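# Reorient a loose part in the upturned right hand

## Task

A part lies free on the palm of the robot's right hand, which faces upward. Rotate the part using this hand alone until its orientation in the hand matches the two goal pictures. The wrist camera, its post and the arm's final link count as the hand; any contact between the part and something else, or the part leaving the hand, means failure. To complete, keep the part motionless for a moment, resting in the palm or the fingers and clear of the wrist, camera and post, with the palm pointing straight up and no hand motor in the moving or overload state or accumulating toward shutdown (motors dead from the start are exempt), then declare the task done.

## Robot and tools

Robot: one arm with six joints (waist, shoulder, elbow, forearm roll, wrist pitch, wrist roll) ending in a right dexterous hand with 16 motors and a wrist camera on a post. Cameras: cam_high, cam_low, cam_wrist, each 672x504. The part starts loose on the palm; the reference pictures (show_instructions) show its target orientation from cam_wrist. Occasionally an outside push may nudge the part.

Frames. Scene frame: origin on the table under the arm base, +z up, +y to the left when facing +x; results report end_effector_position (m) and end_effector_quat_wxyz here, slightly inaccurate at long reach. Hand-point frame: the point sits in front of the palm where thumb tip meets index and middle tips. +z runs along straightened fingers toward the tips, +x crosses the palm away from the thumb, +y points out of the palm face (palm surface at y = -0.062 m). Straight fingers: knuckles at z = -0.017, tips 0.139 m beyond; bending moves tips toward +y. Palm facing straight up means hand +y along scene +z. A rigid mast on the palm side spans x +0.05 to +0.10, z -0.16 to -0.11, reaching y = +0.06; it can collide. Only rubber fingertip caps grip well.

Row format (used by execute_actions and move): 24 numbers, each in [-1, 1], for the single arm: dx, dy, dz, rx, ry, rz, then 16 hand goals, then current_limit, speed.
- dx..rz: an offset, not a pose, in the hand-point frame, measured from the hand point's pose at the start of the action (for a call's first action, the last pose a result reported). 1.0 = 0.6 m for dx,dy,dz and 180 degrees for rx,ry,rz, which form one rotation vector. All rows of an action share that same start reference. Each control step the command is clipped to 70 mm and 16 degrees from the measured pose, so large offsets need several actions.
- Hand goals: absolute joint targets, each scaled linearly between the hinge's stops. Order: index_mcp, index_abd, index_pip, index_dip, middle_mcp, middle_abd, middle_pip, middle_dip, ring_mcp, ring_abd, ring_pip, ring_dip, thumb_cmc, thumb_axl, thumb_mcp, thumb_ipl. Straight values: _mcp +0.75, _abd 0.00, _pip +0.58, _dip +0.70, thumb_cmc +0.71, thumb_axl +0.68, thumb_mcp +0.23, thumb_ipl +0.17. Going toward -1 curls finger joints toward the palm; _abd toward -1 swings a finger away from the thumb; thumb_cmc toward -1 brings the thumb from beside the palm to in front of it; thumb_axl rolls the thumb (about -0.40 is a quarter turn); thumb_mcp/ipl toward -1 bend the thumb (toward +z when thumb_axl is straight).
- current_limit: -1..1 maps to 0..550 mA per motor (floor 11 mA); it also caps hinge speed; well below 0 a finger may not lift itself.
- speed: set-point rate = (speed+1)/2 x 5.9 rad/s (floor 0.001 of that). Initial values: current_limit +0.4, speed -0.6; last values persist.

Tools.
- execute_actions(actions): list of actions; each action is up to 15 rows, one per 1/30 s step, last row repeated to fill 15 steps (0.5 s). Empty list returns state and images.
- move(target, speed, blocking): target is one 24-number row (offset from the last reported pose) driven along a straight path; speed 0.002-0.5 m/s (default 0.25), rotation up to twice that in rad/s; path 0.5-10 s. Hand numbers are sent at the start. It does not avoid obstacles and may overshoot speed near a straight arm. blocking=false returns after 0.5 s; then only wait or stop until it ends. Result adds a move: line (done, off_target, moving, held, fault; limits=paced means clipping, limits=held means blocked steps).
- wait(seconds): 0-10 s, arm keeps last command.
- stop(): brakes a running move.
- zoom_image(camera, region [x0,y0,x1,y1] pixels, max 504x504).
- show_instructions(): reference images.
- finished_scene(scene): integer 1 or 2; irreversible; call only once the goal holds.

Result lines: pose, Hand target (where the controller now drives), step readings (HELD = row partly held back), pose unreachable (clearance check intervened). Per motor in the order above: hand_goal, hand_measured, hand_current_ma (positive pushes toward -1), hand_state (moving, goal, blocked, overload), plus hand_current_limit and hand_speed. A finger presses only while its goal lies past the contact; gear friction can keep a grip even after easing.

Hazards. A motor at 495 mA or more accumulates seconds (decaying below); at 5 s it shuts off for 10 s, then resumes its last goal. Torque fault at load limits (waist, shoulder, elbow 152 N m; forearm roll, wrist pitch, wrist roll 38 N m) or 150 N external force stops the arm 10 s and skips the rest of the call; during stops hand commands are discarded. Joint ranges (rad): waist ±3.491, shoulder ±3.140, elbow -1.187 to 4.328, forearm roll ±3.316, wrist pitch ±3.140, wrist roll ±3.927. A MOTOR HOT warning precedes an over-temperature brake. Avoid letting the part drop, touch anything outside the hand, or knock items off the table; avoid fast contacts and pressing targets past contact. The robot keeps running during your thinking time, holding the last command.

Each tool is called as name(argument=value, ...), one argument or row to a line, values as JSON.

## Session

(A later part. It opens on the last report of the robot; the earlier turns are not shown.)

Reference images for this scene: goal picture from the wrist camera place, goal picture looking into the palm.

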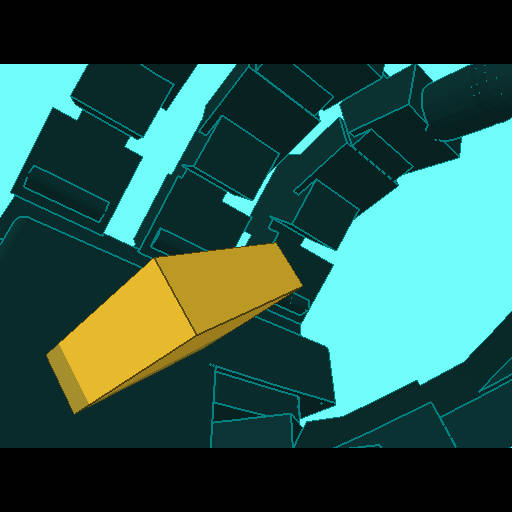

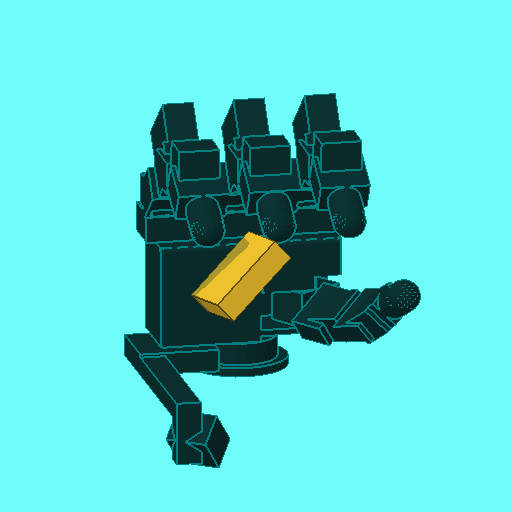

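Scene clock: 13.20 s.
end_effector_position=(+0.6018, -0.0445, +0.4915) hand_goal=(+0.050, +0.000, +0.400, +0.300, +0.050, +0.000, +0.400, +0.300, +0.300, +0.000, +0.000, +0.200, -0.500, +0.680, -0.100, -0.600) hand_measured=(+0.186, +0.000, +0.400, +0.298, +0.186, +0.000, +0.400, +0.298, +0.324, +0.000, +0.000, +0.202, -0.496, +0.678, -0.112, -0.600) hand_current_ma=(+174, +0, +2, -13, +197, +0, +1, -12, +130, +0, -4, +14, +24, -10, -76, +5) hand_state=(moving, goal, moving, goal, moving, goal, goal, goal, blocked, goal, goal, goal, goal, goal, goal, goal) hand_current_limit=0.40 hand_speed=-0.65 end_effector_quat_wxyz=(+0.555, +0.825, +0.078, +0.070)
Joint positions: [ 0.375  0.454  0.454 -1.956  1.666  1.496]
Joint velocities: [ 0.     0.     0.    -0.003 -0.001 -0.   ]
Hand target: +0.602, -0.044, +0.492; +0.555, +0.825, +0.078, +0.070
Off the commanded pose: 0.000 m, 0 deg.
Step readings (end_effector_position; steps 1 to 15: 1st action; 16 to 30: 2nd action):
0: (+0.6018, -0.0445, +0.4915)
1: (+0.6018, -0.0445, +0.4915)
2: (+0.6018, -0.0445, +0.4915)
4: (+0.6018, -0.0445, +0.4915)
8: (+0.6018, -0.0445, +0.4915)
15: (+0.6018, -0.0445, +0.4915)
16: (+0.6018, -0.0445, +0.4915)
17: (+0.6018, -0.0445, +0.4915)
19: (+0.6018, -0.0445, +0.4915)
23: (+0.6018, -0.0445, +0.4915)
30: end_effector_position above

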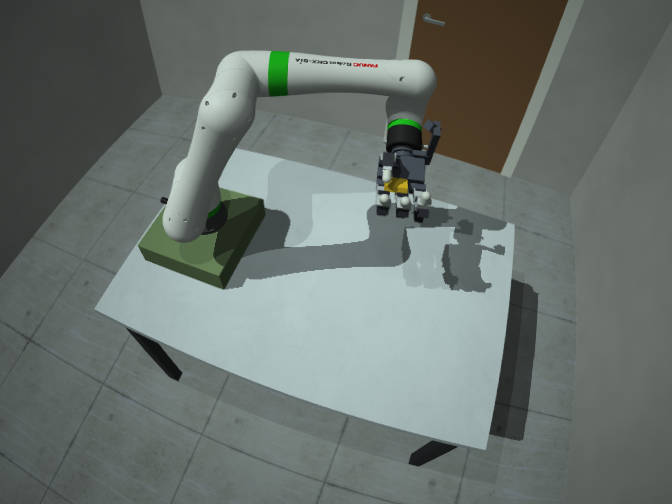

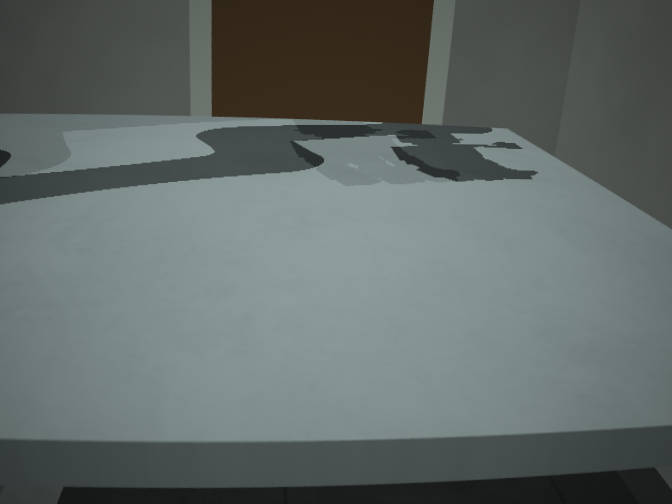

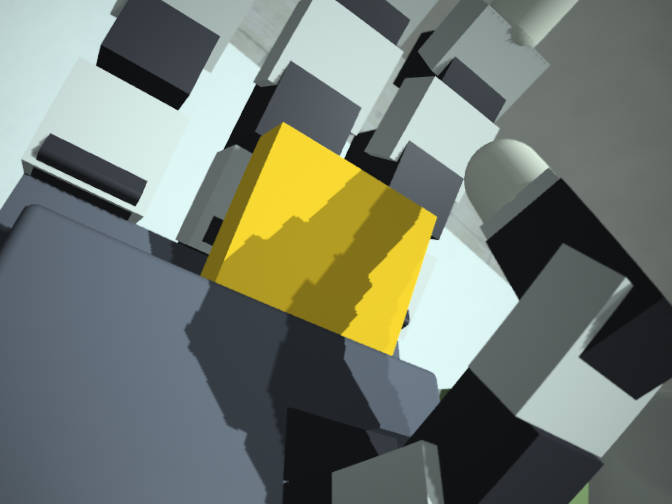

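execute_actions(
  actions=[
    [[0,0,0,0,0,0,-0.15,0,0.5,0.5,-0.15,0,0.5,0.5,0.3,0,0,0.2,-0.5,0.68,0.1,-0.7,0.4,-0.7]],
  ],
)

Scene clock: 13.80 s.
end_effector_position=(+0.6018, -0.0445, +0.4915) hand_goal=(-0.150, +0.000, +0.500, +0.500, -0.150, +0.000, +0.500, +0.500, +0.300, +0.000, +0.000, +0.200, -0.500, +0.680, +0.100, -0.700) hand_measured=(+0.176, +0.002, +0.500, +0.498, +0.178, +0.000, +0.500, +0.498, +0.324, +0.000, +0.000, +0.202, -0.496, +0.678, +0.090, -0.700) hand_current_ma=(+385, +11, +2, -12, +385, +0, +2, -11, +130, +0, -4, +14, +24, -10, -62, +4) hand_state=(blocked, goal, goal, goal, blocked, goal, goal, goal, blocked, goal, goal, goal, goal, goal, moving, goal) hand_current_limit=0.40 hand_speed=-0.70 end_effector_quat_wxyz=(+0.555, +0.825, +0.078, +0.070)
Joint positions: [ 0.375  0.454  0.454 -1.956  1.666  1.496]
Joint velocities: [-0.    -0.    -0.    -0.    -0.001 -0.001]
Hand target: +0.602, -0.044, +0.492; +0.555, +0.825, +0.078, +0.070
Off the commanded pose: 0.000 m, 0 deg.
Step readings (end_effector_position):
0: (+0.6018, -0.0445, +0.4915)
1: (+0.6018, -0.0445, +0.4915)
2: (+0.6018, -0.0445, +0.4915)
4: (+0.6018, -0.0445, +0.4915)
8: (+0.6018, -0.0445, +0.4915)
15: end_effector_position above

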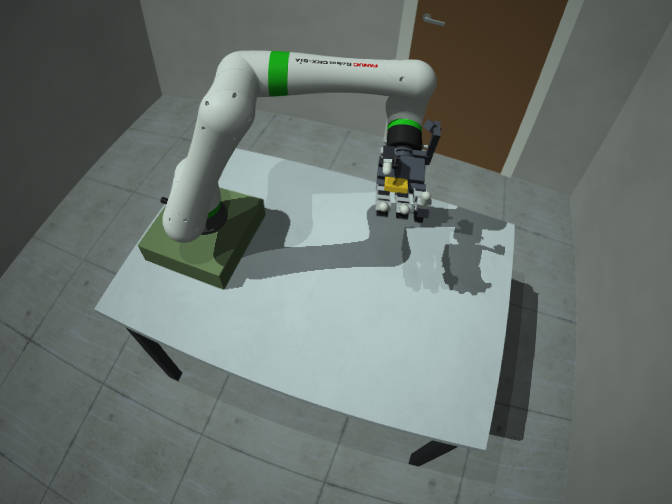

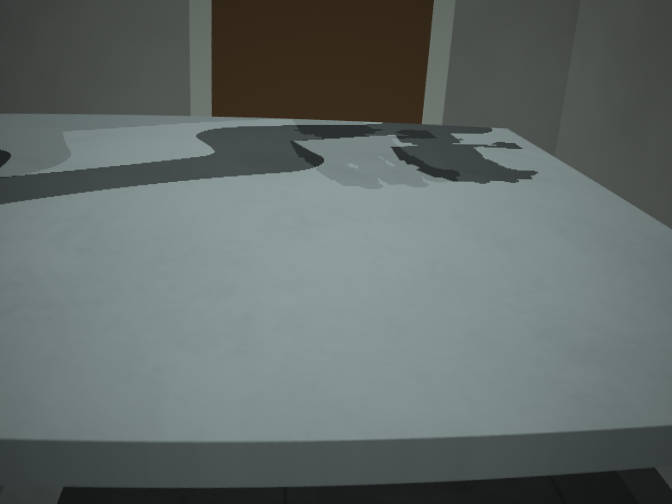

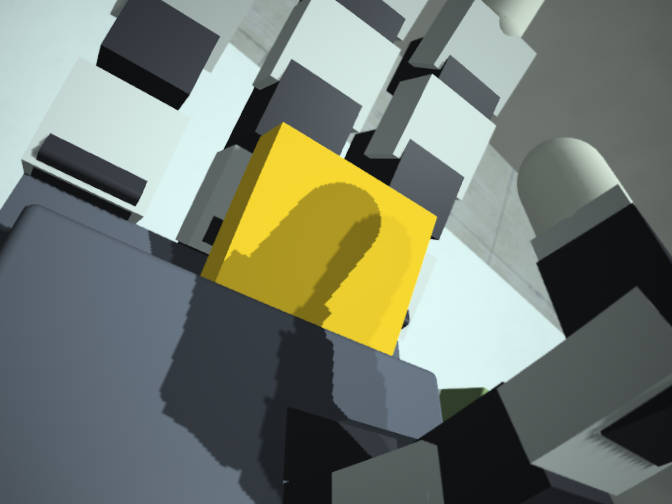

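execute_actions(
  actions=[
    [[0,0,0,0,0,0,0.17,0,0.5,0.5,0.95,0,0.3,-0.9,0.3,0,0,0.2,-0.5,0.68,0.1,-0.7,0.4,-0.1]],
    [[0,0,0,0,0,0,0.17,0,0.5,0.5,0.95,0,-0.15,-0.95,0.3,0,0,0.2,-0.5,0.68,0.1,-0.7,0.4,-0.5]],
  ],
)

zoom_image(
  camera="cam_high",
  region=[350,130,460,240],
)

Scene clock: 15.27 s.
end_effector_position=(+0.6018, -0.0445, +0.4915) hand_goal=(+0.170, +0.000, +0.500, +0.500, +0.950, +0.000, -0.150, -0.950, +0.300, +0.000, +0.000, +0.200, -0.500, +0.680, +0.100, -0.700) hand_measured=(+0.188, +0.002, +0.500, +0.498, +0.958, +0.000, -0.116, -0.496, +0.324, +0.000, +0.000, +0.202, -0.496, +0.678, +0.090, -0.700) hand_current_ma=(+111, +11, +3, -12, +44, +0, +23, +57, +130, +0, -4, +14, +24, -10, -65, +4) hand_state=(goal, goal, goal, goal, goal, goal, moving, moving, blocked, goal, goal, goal, goal, goal, goal, goal) hand_current_limit=0.40 hand_speed=-0.50 end_effector_quat_wxyz=(+0.555, +0.825, +0.078, +0.070)
Joint positions: [ 0.375  0.454  0.454 -1.956  1.666  1.496]
Joint velocities: [ 0.001  0.001 -0.001  0.    -0.     0.001]
Hand target: +0.602, -0.044, +0.492; +0.555, +0.825, +0.078, +0.070
Off the commanded pose: 0.000 m, 0 deg.
Step readings (end_effector_position; steps 1 to 15: 1st action; 16 to 30: 2nd action):
0: (+0.6018, -0.0445, +0.4915)
1: (+0.6018, -0.0445, +0.4915)
2: (+0.6018, -0.0445, +0.4915)
4: (+0.6018, -0.0445, +0.4915)
8: (+0.6018, -0.0445, +0.4915)
15: (+0.6018, -0.0445, +0.4915)
16: (+0.6018, -0.0445, +0.4915)
17: (+0.6018, -0.0445, +0.4915)
19: (+0.6018, -0.0445, +0.4915)
23: (+0.6018, -0.0445, +0.4915)
30: end_effector_position above

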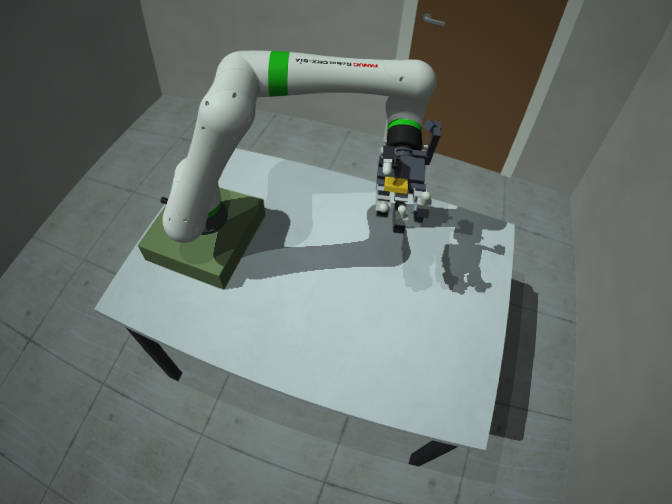

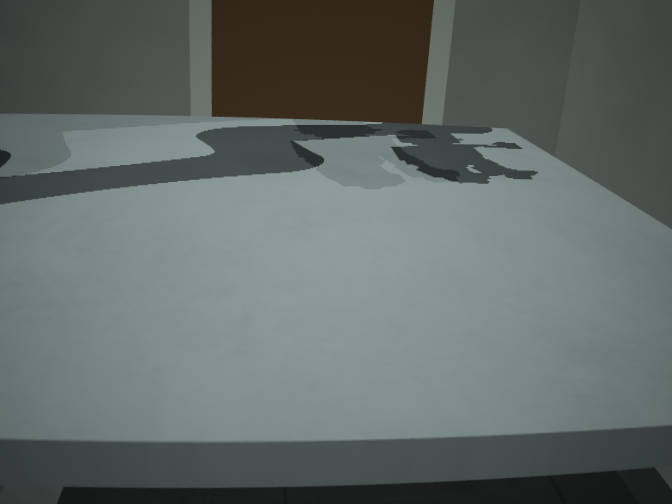

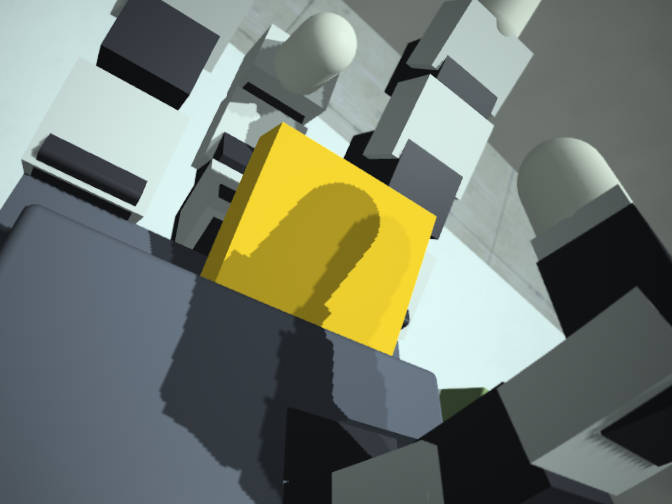

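Region (350, 130, 460, 240) of cam_high's 672x504 image, scaled by 4.582, with more detail than that image has.

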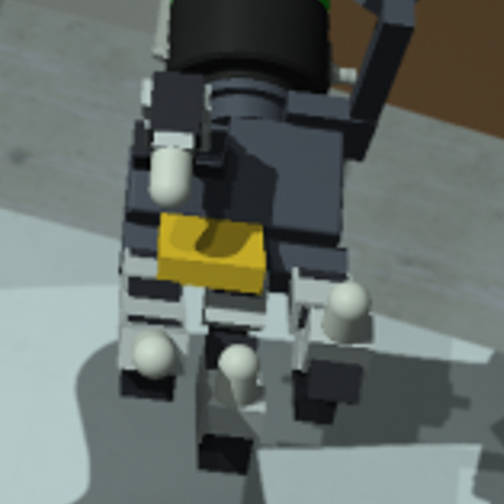

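execute_actions(
  actions=[
    [[0,0,0,0,0,0,0.17,0,0.5,0.5,1,0,-0.4,-0.95,0.3,0,0,0.2,-0.5,0.68,0.1,-0.7,0.4,-0.5]],
  ],
)

zoom_image(
  camera="cam_high",
  region=[350,130,460,240],
)

Scene clock: 15.87 s.
end_effector_position=(+0.6018, -0.0445, +0.4915) hand_goal=(+0.170, +0.000, +0.500, +0.500, +1.000, +0.000, -0.400, -0.950, +0.300, +0.000, +0.000, +0.200, -0.500, +0.680, +0.100, -0.700) hand_measured=(+0.188, +0.002, +0.500, +0.498, +1.000, +0.000, -0.392, -0.948, +0.324, +0.000, +0.000, +0.202, -0.496, +0.678, +0.090, -0.700) hand_current_ma=(+111, +11, +3, -12, +1, +0, +38, +11, +130, +0, -4, +14, +24, -10, -65, +4) hand_state=(goal, goal, goal, goal, goal, goal, goal, goal, blocked, goal, goal, goal, goal, goal, goal, goal) hand_current_limit=0.40 hand_speed=-0.50 end_effector_quat_wxyz=(+0.555, +0.825, +0.078, +0.070)
Joint positions: [ 0.375  0.454  0.454 -1.956  1.666  1.496]
Joint velocities: [-0.     0.     0.     0.001 -0.     0.001]
Hand target: +0.602, -0.044, +0.492; +0.555, +0.825, +0.078, +0.070
Off the commanded pose: 0.000 m, 0 deg.
Step readings (end_effector_position):
0: (+0.6018, -0.0445, +0.4915)
1: (+0.6018, -0.0445, +0.4915)
2: (+0.6018, -0.0445, +0.4915)
4: (+0.6018, -0.0445, +0.4915)
8: (+0.6018, -0.0445, +0.4915)
15: end_effector_position above

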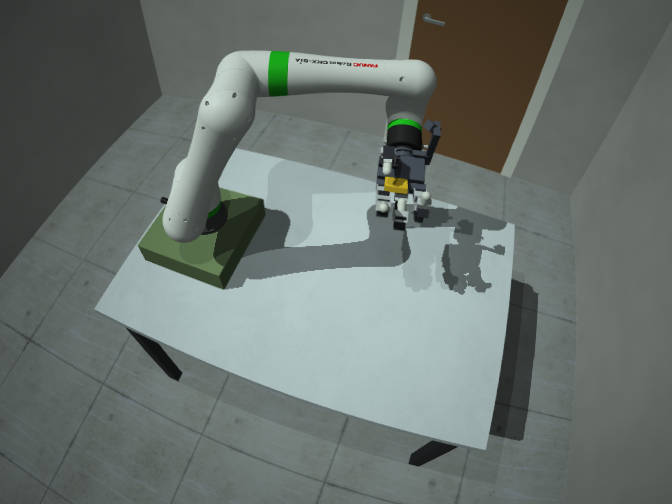

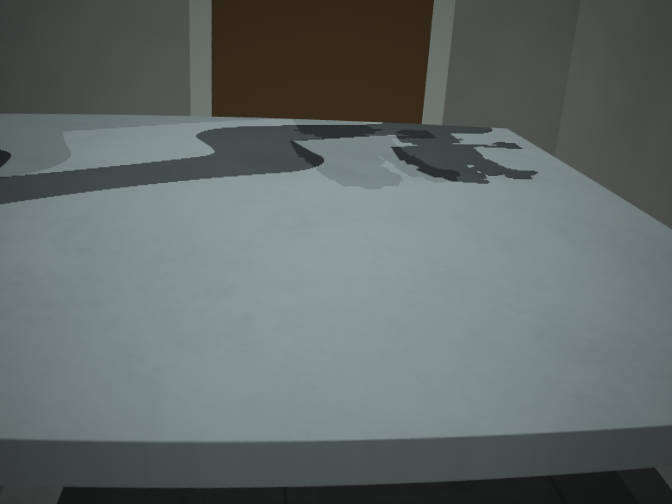

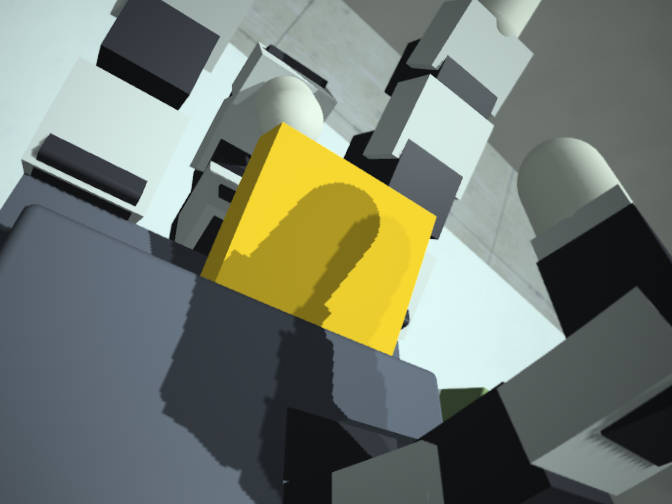

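Region (350, 130, 460, 240) of cam_high's 672x504 image, scaled by 4.582, with more detail than that image has.

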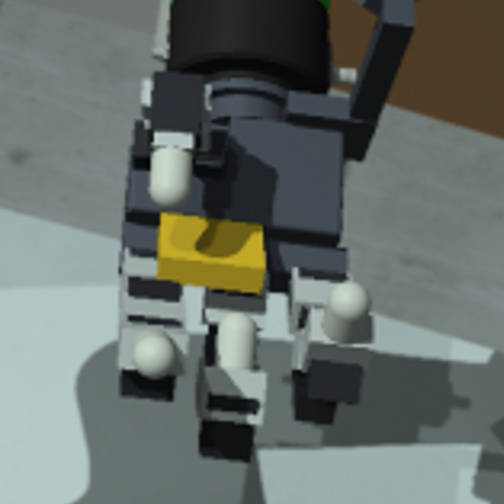

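execute_actions(
  actions=[
    [[0,0,0,0,0,0,0.19,0,0.5,0.5,1,0,-0.7,-0.85,0.3,0,0,0.2,-0.5,0.68,0.1,-0.7,0.4,-0.6]],
  ],
)

zoom_image(
  camera="cam_high",
  region=[350,130,460,240],
)

Scene clock: 16.47 s.
end_effector_position=(+0.6018, -0.0445, +0.4915) hand_goal=(+0.190, +0.000, +0.500, +0.500, +1.000, +0.000, -0.700, -0.850, +0.300, +0.000, +0.000, +0.200, -0.500, +0.680, +0.100, -0.700) hand_measured=(+0.200, +0.002, +0.500, +0.498, +1.000, +0.000, -0.692, -0.854, +0.324, +0.000, +0.000, +0.202, -0.496, +0.678, +0.090, -0.700) hand_current_ma=(+54, +11, +3, -12, +1, +0, +44, -19, +130, +0, -4, +14, +24, -10, -65, +4) hand_state=(goal, goal, goal, goal, goal, goal, goal, goal, blocked, goal, goal, goal, goal, goal, goal, goal) hand_current_limit=0.40 hand_speed=-0.60 end_effector_quat_wxyz=(+0.555, +0.825, +0.078, +0.070)
Joint positions: [ 0.375  0.454  0.454 -1.956  1.666  1.496]
Joint velocities: [ 0.     0.     0.001 -0.001 -0.001  0.002]
Hand target: +0.602, -0.044, +0.492; +0.555, +0.825, +0.078, +0.070
Off the commanded pose: 0.000 m, 0 deg.
Step readings (end_effector_position):
0: (+0.6018, -0.0445, +0.4915)
1: (+0.6018, -0.0445, +0.4915)
2: (+0.6018, -0.0445, +0.4915)
4: (+0.6018, -0.0445, +0.4915)
8: (+0.6018, -0.0445, +0.4915)
15: end_effector_position above

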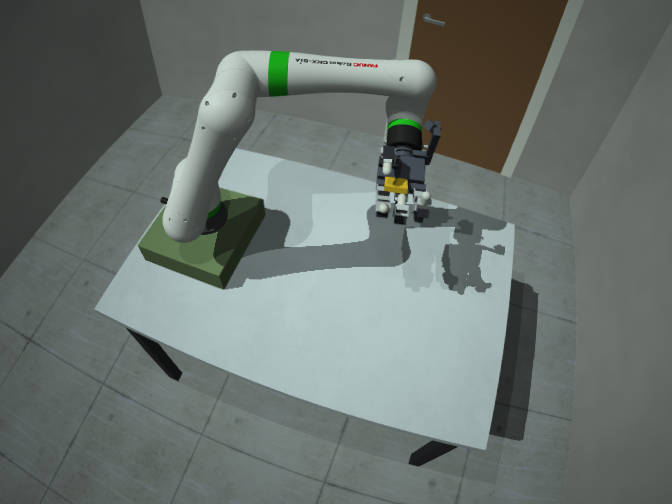

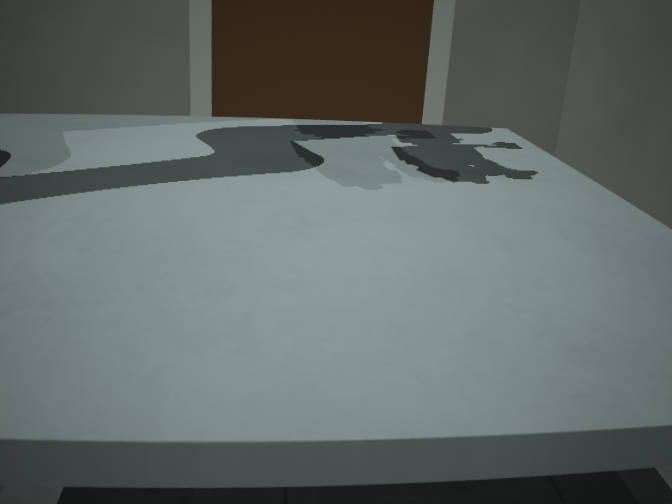

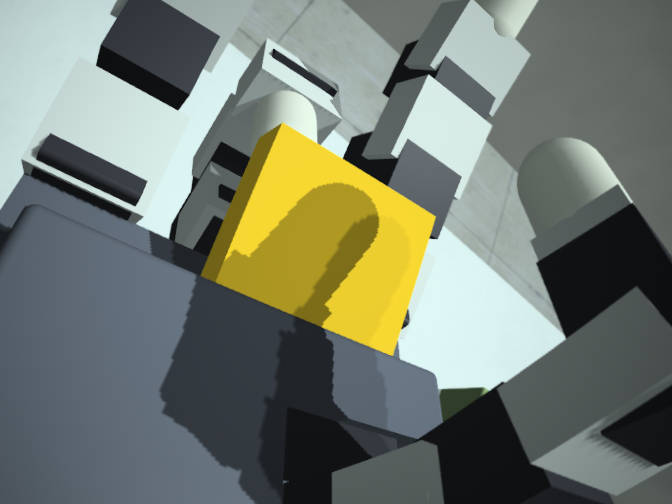

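Region (350, 130, 460, 240) of cam_high's 672x504 image, scaled by 4.582, with more detail than that image has.

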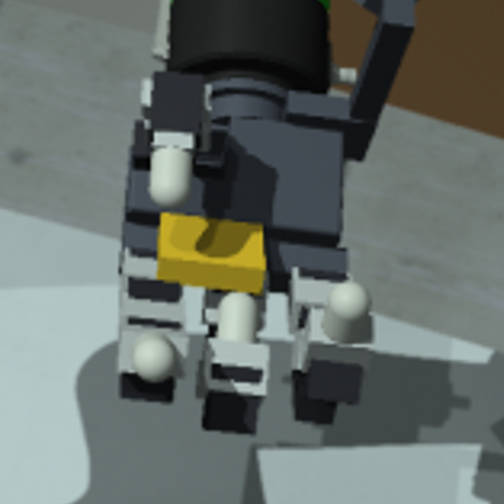

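execute_actions(
  actions=[
    [[0,0,0,0,0,0,0.2,0,0.5,0.5,1,0,-0.82,-0.92,0.3,0,0,0.2,-0.5,0.68,0.1,-0.7,0.4,-0.7],[0,0,0,0,0,0,0.2,0,0.5,0.5,1,0,-0.82,-0.92,0.3,0,0,0.2,-0.5,0.68,0.1,-0.7,0.4,-0.7],[0,0,0,0,0,0,0.2,0,0.5,0.5,1,0,-0.82,-0.92,0.3,0,0,0.2,-0.5,0.68,0.1,-0.7,0.4,-0.7],[0,0,0,0,0,0,0.2,0,0.5,0.5,1,0,-0.82,-0.92,0.3,0,0,0.2,-0.5,0.68,0.1,-0.7,0.4,-0.7],[0,0,0,0,0,0,0.2,0,0.5,0.5,1,0,-0.82,-0.92,0.3,0,0,0.2,-0.5,0.68,0.1,-0.7,0.4,-0.7],[0,0,0,0,0,0,0.2,0,0.5,0.5,0.82,0,-0.82,-0.92,0.3,0,0,0.2,-0.5,0.68,0.1,-0.7,0.4,-0.7]],
    [[0,0,0,0,0,0,0.22,0,0.5,0.5,0.75,0,-0.8,-0.7,0.3,0,0,0.2,-0.5,0.68,0.1,-0.7,0.4,-0.75]],
  ],
)

zoom_image(
  camera="cam_high",
  region=[350,130,460,240],
)

Scene clock: 17.77 s.
end_effector_position=(+0.6018, -0.0445, +0.4915) hand_goal=(+0.220, +0.000, +0.500, +0.500, +0.750, +0.000, -0.800, -0.700, +0.300, +0.000, +0.000, +0.200, -0.500, +0.680, +0.100, -0.700) hand_measured=(+0.228, +0.002, +0.500, +0.498, +0.774, +0.000, -0.798, -0.706, +0.324, +0.000, +0.000, +0.202, -0.496, +0.678, +0.090, -0.700) hand_current_ma=(+51, +11, +4, -12, +124, +0, +15, -29, +130, +0, -3, +14, +24, -10, -65, +4) hand_state=(goal, goal, goal, goal, blocked, goal, goal, moving, blocked, goal, goal, goal, goal, goal, goal, goal) hand_current_limit=0.40 hand_speed=-0.75 end_effector_quat_wxyz=(+0.555, +0.825, +0.078, +0.070)
Joint positions: [ 0.375  0.454  0.454 -1.956  1.666  1.496]
Joint velocities: [-0.     0.    -0.     0.002  0.001  0.001]
Hand target: +0.602, -0.044, +0.492; +0.555, +0.825, +0.078, +0.070
Off the commanded pose: 0.000 m, 0 deg.
Step readings (end_effector_position; steps 1 to 15: 1st action; 16 to 30: 2nd action):
0: (+0.6018, -0.0445, +0.4915)
1: (+0.6018, -0.0445, +0.4915)
2: (+0.6018, -0.0445, +0.4915)
4: (+0.6018, -0.0445, +0.4915)
8: (+0.6018, -0.0445, +0.4915)
15: (+0.6018, -0.0445, +0.4915)
16: (+0.6018, -0.0445, +0.4915)
17: (+0.6018, -0.0445, +0.4915)
19: (+0.6018, -0.0445, +0.4915)
23: (+0.6018, -0.0445, +0.4915)
30: end_effector_position above

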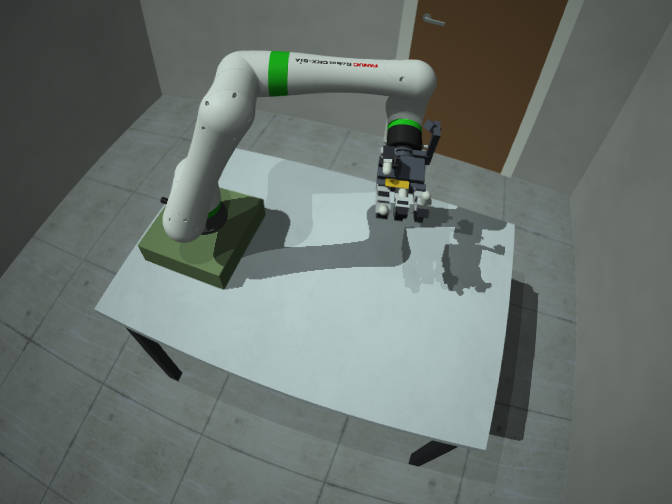

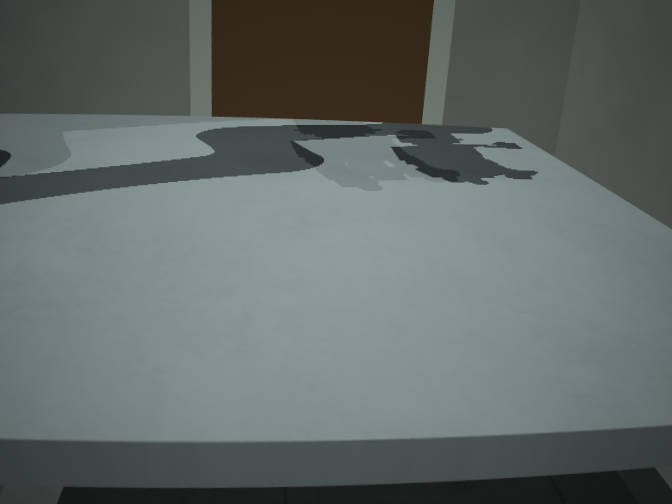

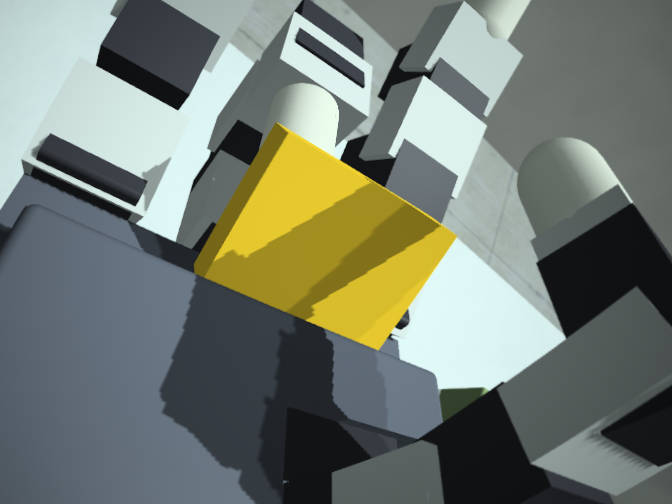

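Region (350, 130, 460, 240) of cam_high's 672x504 image, scaled by 4.582, with more detail than that image has.

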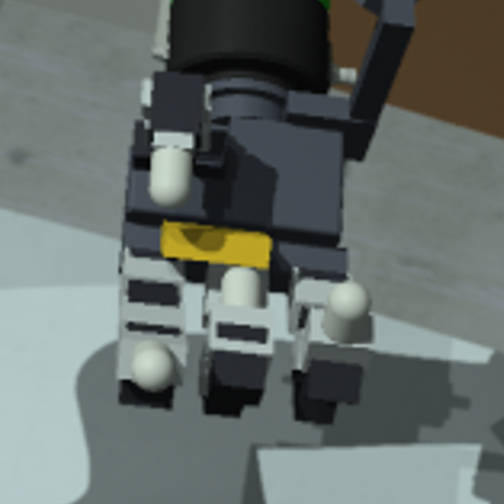

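execute_actions(
  actions=[
    [[0,0,0,0,0,0,0.1,0,0.5,0.5,0.52,0,-0.8,-0.72,0.3,0,0,0.2,-0.5,0.35,-0.1,-1,0.4,-0.6]],
    [[0,0,0,0,0,0,0.0,0,0.5,0.5,0.5,0,-0.8,-0.72,0.3,0,0,0.2,-0.5,0.35,-0.45,-1,0.4,-0.6]],
  ],
)

zoom_image(
  camera="cam_high",
  region=[350,130,460,240],
)

Scene clock: 19.17 s.
end_effector_position=(+0.6018, -0.0445, +0.4915) hand_goal=(+0.000, +0.000, +0.500, +0.500, +0.500, +0.000, -0.800, -0.720, +0.300, +0.000, +0.000, +0.200, -0.500, +0.350, -0.450, -1.000) hand_measured=(+0.022, +0.002, +0.500, +0.498, +0.522, +0.000, -0.798, -0.720, +0.324, +0.000, +0.000, +0.202, -0.470, +0.358, -0.036, -0.880) hand_current_ma=(+132, +11, +5, -12, +123, +0, +14, +2, +130, +0, -3, +14, +154, +51, +385, +385) hand_state=(blocked, goal, goal, goal, blocked, goal, goal, goal, blocked, goal, goal, goal, blocked, goal, blocked, blocked) hand_current_limit=0.40 hand_speed=-0.60 end_effector_quat_wxyz=(+0.555, +0.825, +0.078, +0.070)
Joint positions: [ 0.375  0.454  0.454 -1.956  1.666  1.496]
Joint velocities: [ 0.     0.001 -0.     0.    -0.     0.001]
Hand target: +0.602, -0.044, +0.492; +0.555, +0.825, +0.078, +0.070
Off the commanded pose: 0.000 m, 0 deg.
Step readings (end_effector_position; steps 1 to 15: 1st action; 16 to 30: 2nd action):
0: (+0.6018, -0.0445, +0.4915)
1: (+0.6018, -0.0445, +0.4915)
2: (+0.6018, -0.0445, +0.4915)
4: (+0.6018, -0.0445, +0.4915)
8: (+0.6018, -0.0445, +0.4915)
15: (+0.6018, -0.0445, +0.4915)
16: (+0.6018, -0.0445, +0.4915)
17: (+0.6018, -0.0445, +0.4915)
19: (+0.6018, -0.0445, +0.4915)
23: (+0.6018, -0.0445, +0.4915)
30: end_effector_position above

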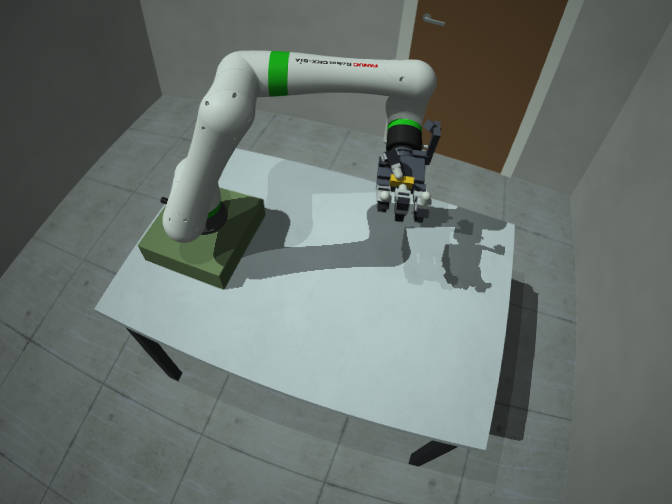

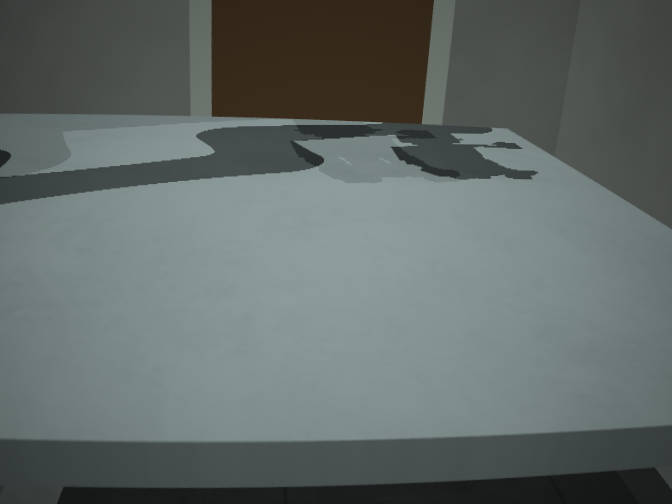

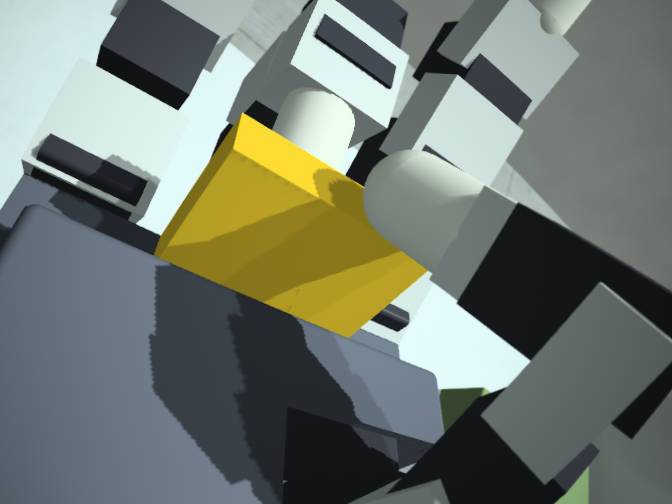

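Region (350, 130, 460, 240) of cam_high's 672x504 image, scaled by 4.582, with more detail than that image has.

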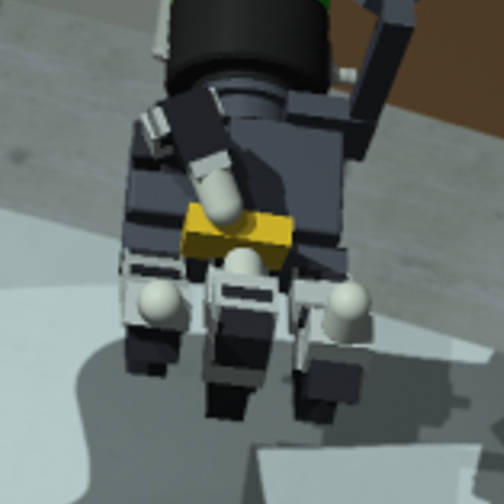

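execute_actions(
  actions=[
    [[0,0,0,0,0,0,0.0,0,0.5,0.5,0.5,0,-0.8,-0.72,0.3,0,0,0.2,-0.4,0.35,0.1,-0.8,0.4,-0.4],[0,0,0,0,0,0,0.0,0,0.5,0.5,0.5,0,-0.8,-0.72,0.3,0,0,0.2,-0.4,0.35,0.1,-0.8,0.4,-0.4],[0,0,0,0,0,0,0.0,0,0.5,0.5,0.5,0,-0.8,-0.72,0.3,0,0,0.2,-0.4,0.35,0.1,-0.8,0.4,-0.4],[0,0,0,0,0,0,0.0,0,0.5,0.5,0.5,0,-0.8,-0.72,0.3,0,0,0.2,-0.4,0.35,0.1,-0.8,0.4,-0.4],[0,0,0,0,0,0,0.0,0,0.5,0.5,0.5,0,-0.8,-0.72,0.3,0,0,0.2,0.0,-0.3,0.1,-0.8,0.4,-0.4]],
    [[0,0,0,0,0,0,0.0,0,0.5,0.5,0.5,0,-0.8,-0.72,0.3,0,0,0.2,0.28,-0.3,-0.4,-0.78,0.4,-0.4]],
    [[0,0,0,0,0,0,0.0,0,0.5,0.5,0.5,0,-0.8,-0.72,0.3,0,0,0.2,0.28,-0.2,-0.68,-0.78,0.4,-0.5]],
  ],
)

zoom_image(
  camera="cam_high",
  region=[350,130,460,240],
)

Scene clock: 21.03 s.
end_effector_position=(+0.6018, -0.0445, +0.4915) hand_goal=(+0.000, +0.000, +0.500, +0.500, +0.500, +0.000, -0.800, -0.720, +0.300, +0.000, +0.000, +0.200, +0.280, -0.200, -0.680, -0.780) hand_measured=(+0.022, +0.002, +0.500, +0.498, +0.522, +0.000, -0.798, -0.720, +0.324, +0.000, +0.000, +0.202, +0.282, -0.200, -0.676, -0.784) hand_current_ma=(+131, +11, +5, -12, +123, +0, +14, +2, +130, +0, -3, +14, +12, +4, -22, -29) hand_state=(blocked, goal, goal, goal, blocked, goal, goal, goal, blocked, goal, goal, goal, goal, goal, moving, goal) hand_current_limit=0.40 hand_speed=-0.50 end_effector_quat_wxyz=(+0.555, +0.825, +0.078, +0.070)
Joint positions: [ 0.375  0.454  0.454 -1.956  1.666  1.496]
Joint velocities: [-0.     0.001 -0.    -0.001  0.     0.002]
Hand target: +0.602, -0.044, +0.492; +0.555, +0.825, +0.078, +0.070
Off the commanded pose: 0.000 m, 0 deg.
Step readings (end_effector_position; steps 1 to 15: 1st action; 16 to 30: 2nd action; 31 to 45: 3rd action):
0: (+0.6018, -0.0445, +0.4915)
1: (+0.6018, -0.0445, +0.4915)
2: (+0.6018, -0.0445, +0.4915)
4: (+0.6018, -0.0445, +0.4915)
8: (+0.6018, -0.0445, +0.4915)
15: (+0.6018, -0.0445, +0.4915)
16: (+0.6018, -0.0445, +0.4915)
17: (+0.6018, -0.0445, +0.4915)
19: (+0.6018, -0.0445, +0.4915)
23: (+0.6018, -0.0445, +0.4915)
30: (+0.6018, -0.0445, +0.4915)
31: (+0.6018, -0.0445, +0.4915)
32: (+0.6018, -0.0445, +0.4915)
34: (+0.6018, -0.0445, +0.4915)
38: (+0.6018, -0.0445, +0.4915)
45: end_effector_position above

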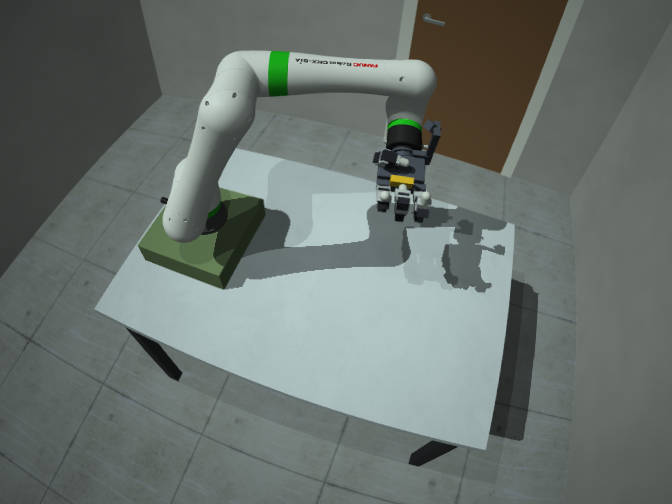

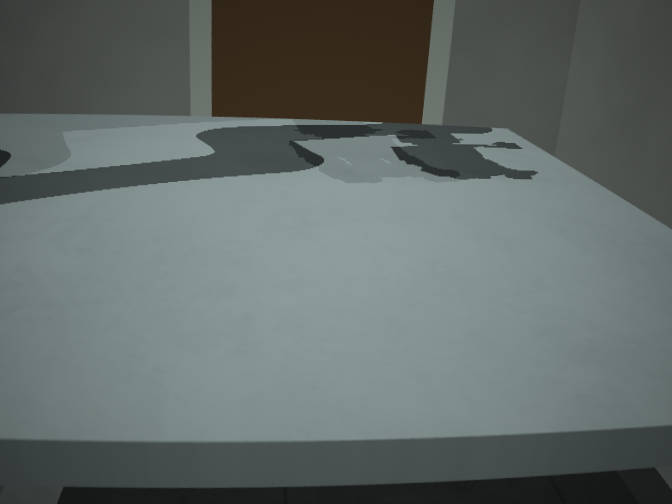

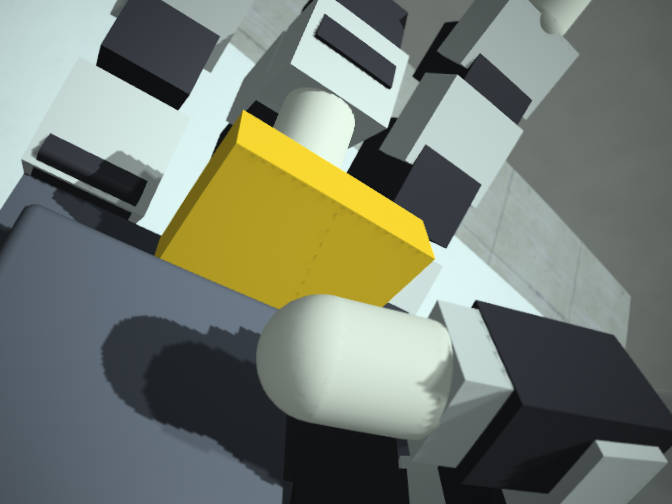

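Region (350, 130, 460, 240) of cam_high's 672x504 image, scaled by 4.582, with more detail than that image has.

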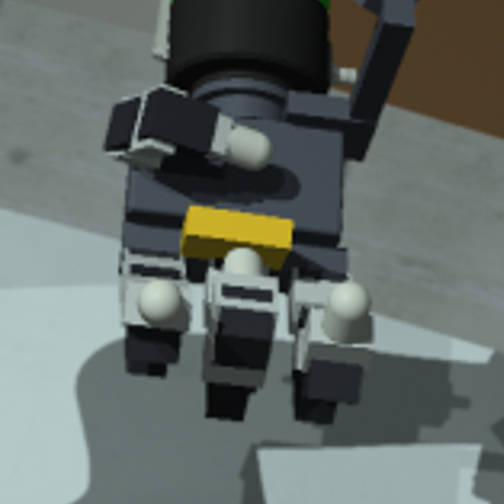

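execute_actions(
  actions=[
    [[0,0,0,0,0,0,0.0,0,0.5,0.5,0.5,0,-0.8,-0.86,0.3,0,0,0.2,0.2,-0.05,-0.7,-0.78,0.4,-0.75]],
  ],
)

zoom_image(
  camera="cam_high",
  region=[350,130,460,240],
)

Scene clock: 21.73 s.
end_effector_position=(+0.6018, -0.0445, +0.4915) hand_goal=(+0.000, +0.000, +0.500, +0.500, +0.500, +0.000, -0.800, -0.860, +0.300, +0.000, +0.000, +0.200, +0.200, -0.050, -0.700, -0.780) hand_measured=(+0.022, +0.002, +0.500, +0.498, +0.522, +0.000, -0.798, -0.858, +0.324, +0.000, +0.000, +0.202, +0.204, -0.048, -0.700, -0.784) hand_current_ma=(+131, +11, +5, -12, +123, +0, +14, +10, +130, +0, -3, +14, +17, +7, -6, -27) hand_state=(blocked, goal, goal, goal, blocked, goal, goal, goal, blocked, goal, goal, goal, goal, goal, goal, goal) hand_current_limit=0.40 hand_speed=-0.75 end_effector_quat_wxyz=(+0.555, +0.825, +0.078, +0.070)
Joint positions: [ 0.375  0.454  0.454 -1.956  1.666  1.496]
Joint velocities: [ 0.001  0.002  0.     0.002  0.    -0.   ]
Hand target: +0.602, -0.044, +0.492; +0.555, +0.825, +0.078, +0.070
Off the commanded pose: 0.000 m, 0 deg.
Step readings (end_effector_position):
0: (+0.6018, -0.0445, +0.4915)
1: (+0.6018, -0.0445, +0.4915)
2: (+0.6018, -0.0445, +0.4915)
4: (+0.6018, -0.0445, +0.4915)
8: (+0.6018, -0.0445, +0.4915)
15: end_effector_position above

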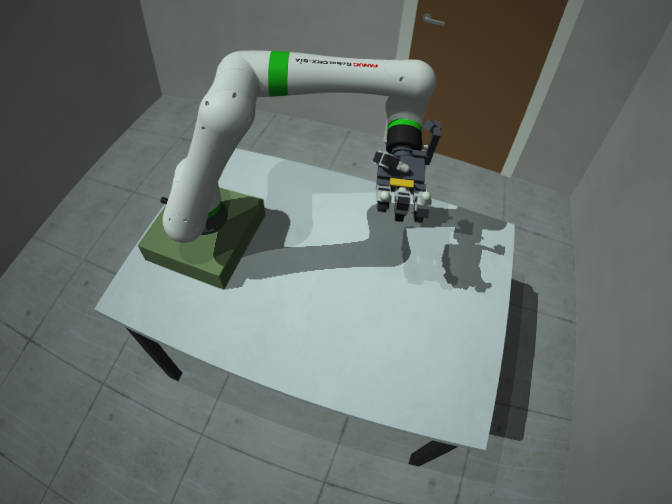

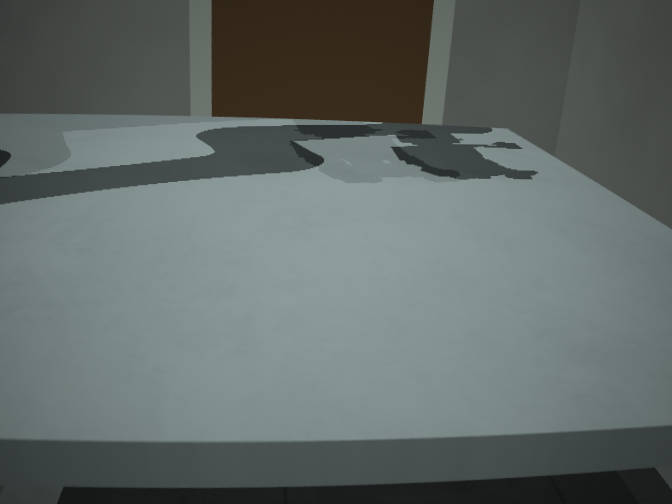

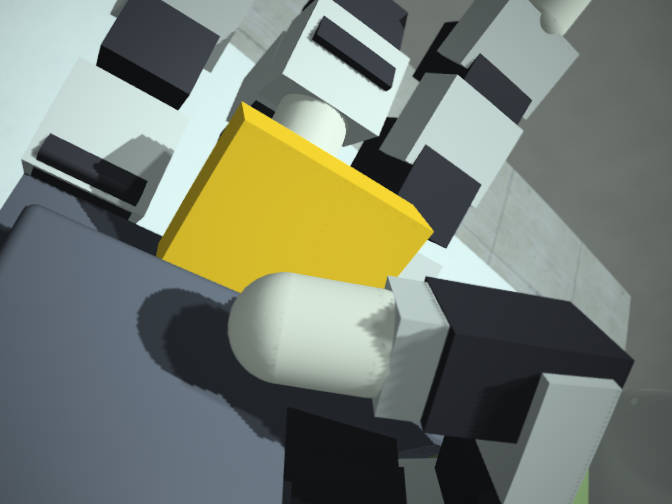

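Region (350, 130, 460, 240) of cam_high's 672x504 image, scaled by 4.582, with more detail than that image has.

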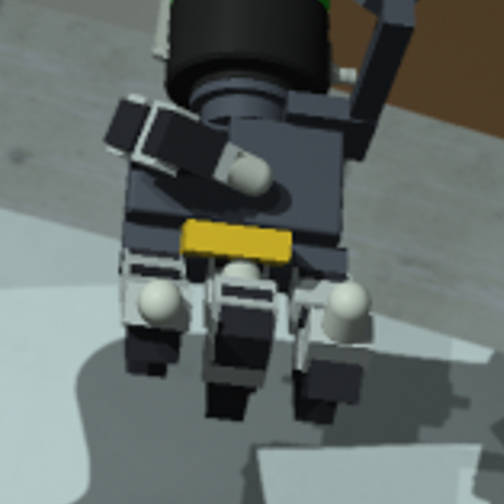

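move(
  target=[0,0,0,-0.122,0,-0.008,0.0,0,0.5,0.5,0.5,0,-0.95,-0.66,0.3,0,0,0.2,0.15,0.08,-0.68,-0.72,0.4,-0.85],
  speed=0.25,
)

zoom_image(
  camera="cam_high",
  region=[350,130,460,240],
)

Scene clock: 23.17 s.
end_effector_position=(+0.6018, -0.0447, +0.4913) hand_goal=(+0.000, +0.000, +0.500, +0.500, +0.500, +0.000, -0.950, -0.660, +0.300, +0.000, +0.000, +0.200, +0.150, +0.080, -0.680, -0.720) hand_measured=(+0.016, +0.002, +0.500, +0.498, +0.520, +0.000, -0.948, -0.664, +0.320, +0.000, +0.000, +0.202, +0.154, +0.080, -0.688, -0.724) hand_current_ma=(+100, +11, +5, -12, +108, +0, +6, -19, +114, +0, -3, +13, +16, +6, -53, -27) hand_state=(goal, goal, goal, goal, blocked, goal, goal, goal, blocked, goal, goal, goal, goal, goal, goal, goal) hand_current_limit=0.40 hand_speed=-0.85 end_effector_quat_wxyz=(+0.702, +0.704, +0.074, +0.077)
Joint positions: [ 0.429  0.547  0.35  -1.604  1.732  1.363]
Joint velocities: [-0.     0.    -0.001  0.002 -0.    -0.001]
Hand target: +0.602, -0.045, +0.491; +0.703, +0.704, +0.074, +0.077
Off the commanded pose: 0.000 m, 0 deg.
move: done

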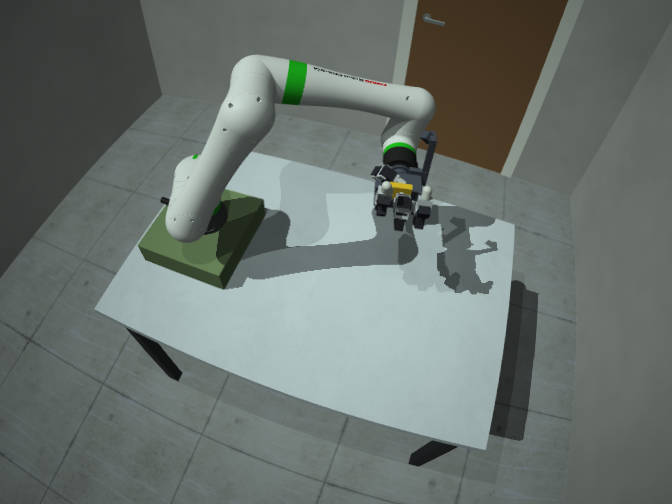

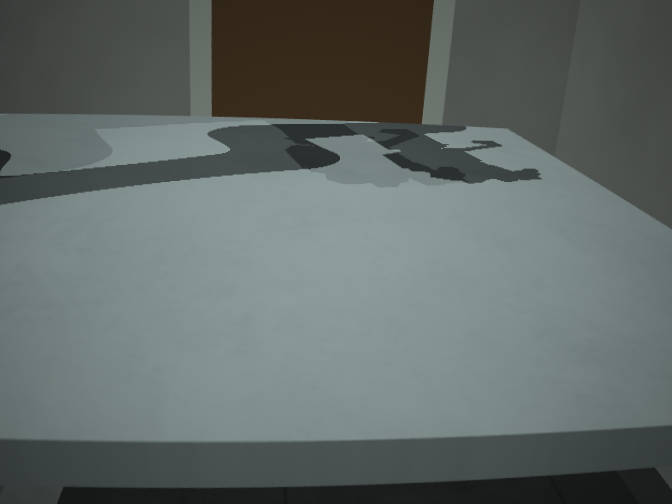

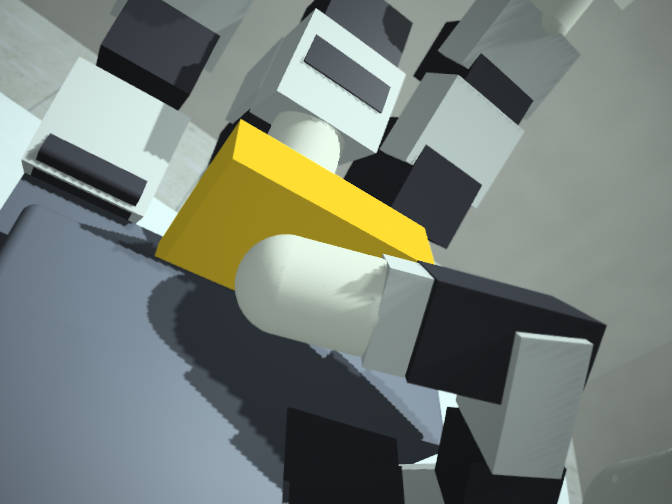

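Region (350, 130, 460, 240) of cam_high's 672x504 image, scaled by 4.582, with more detail than that image has.

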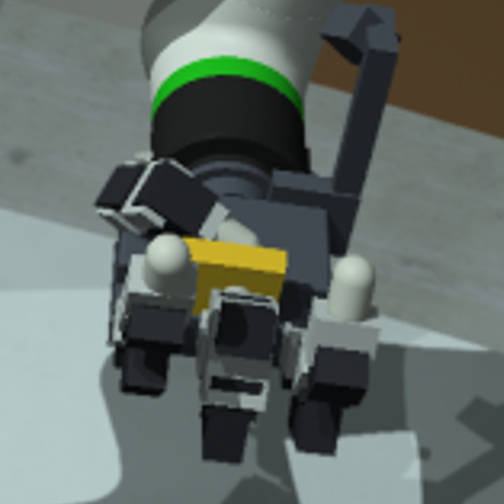

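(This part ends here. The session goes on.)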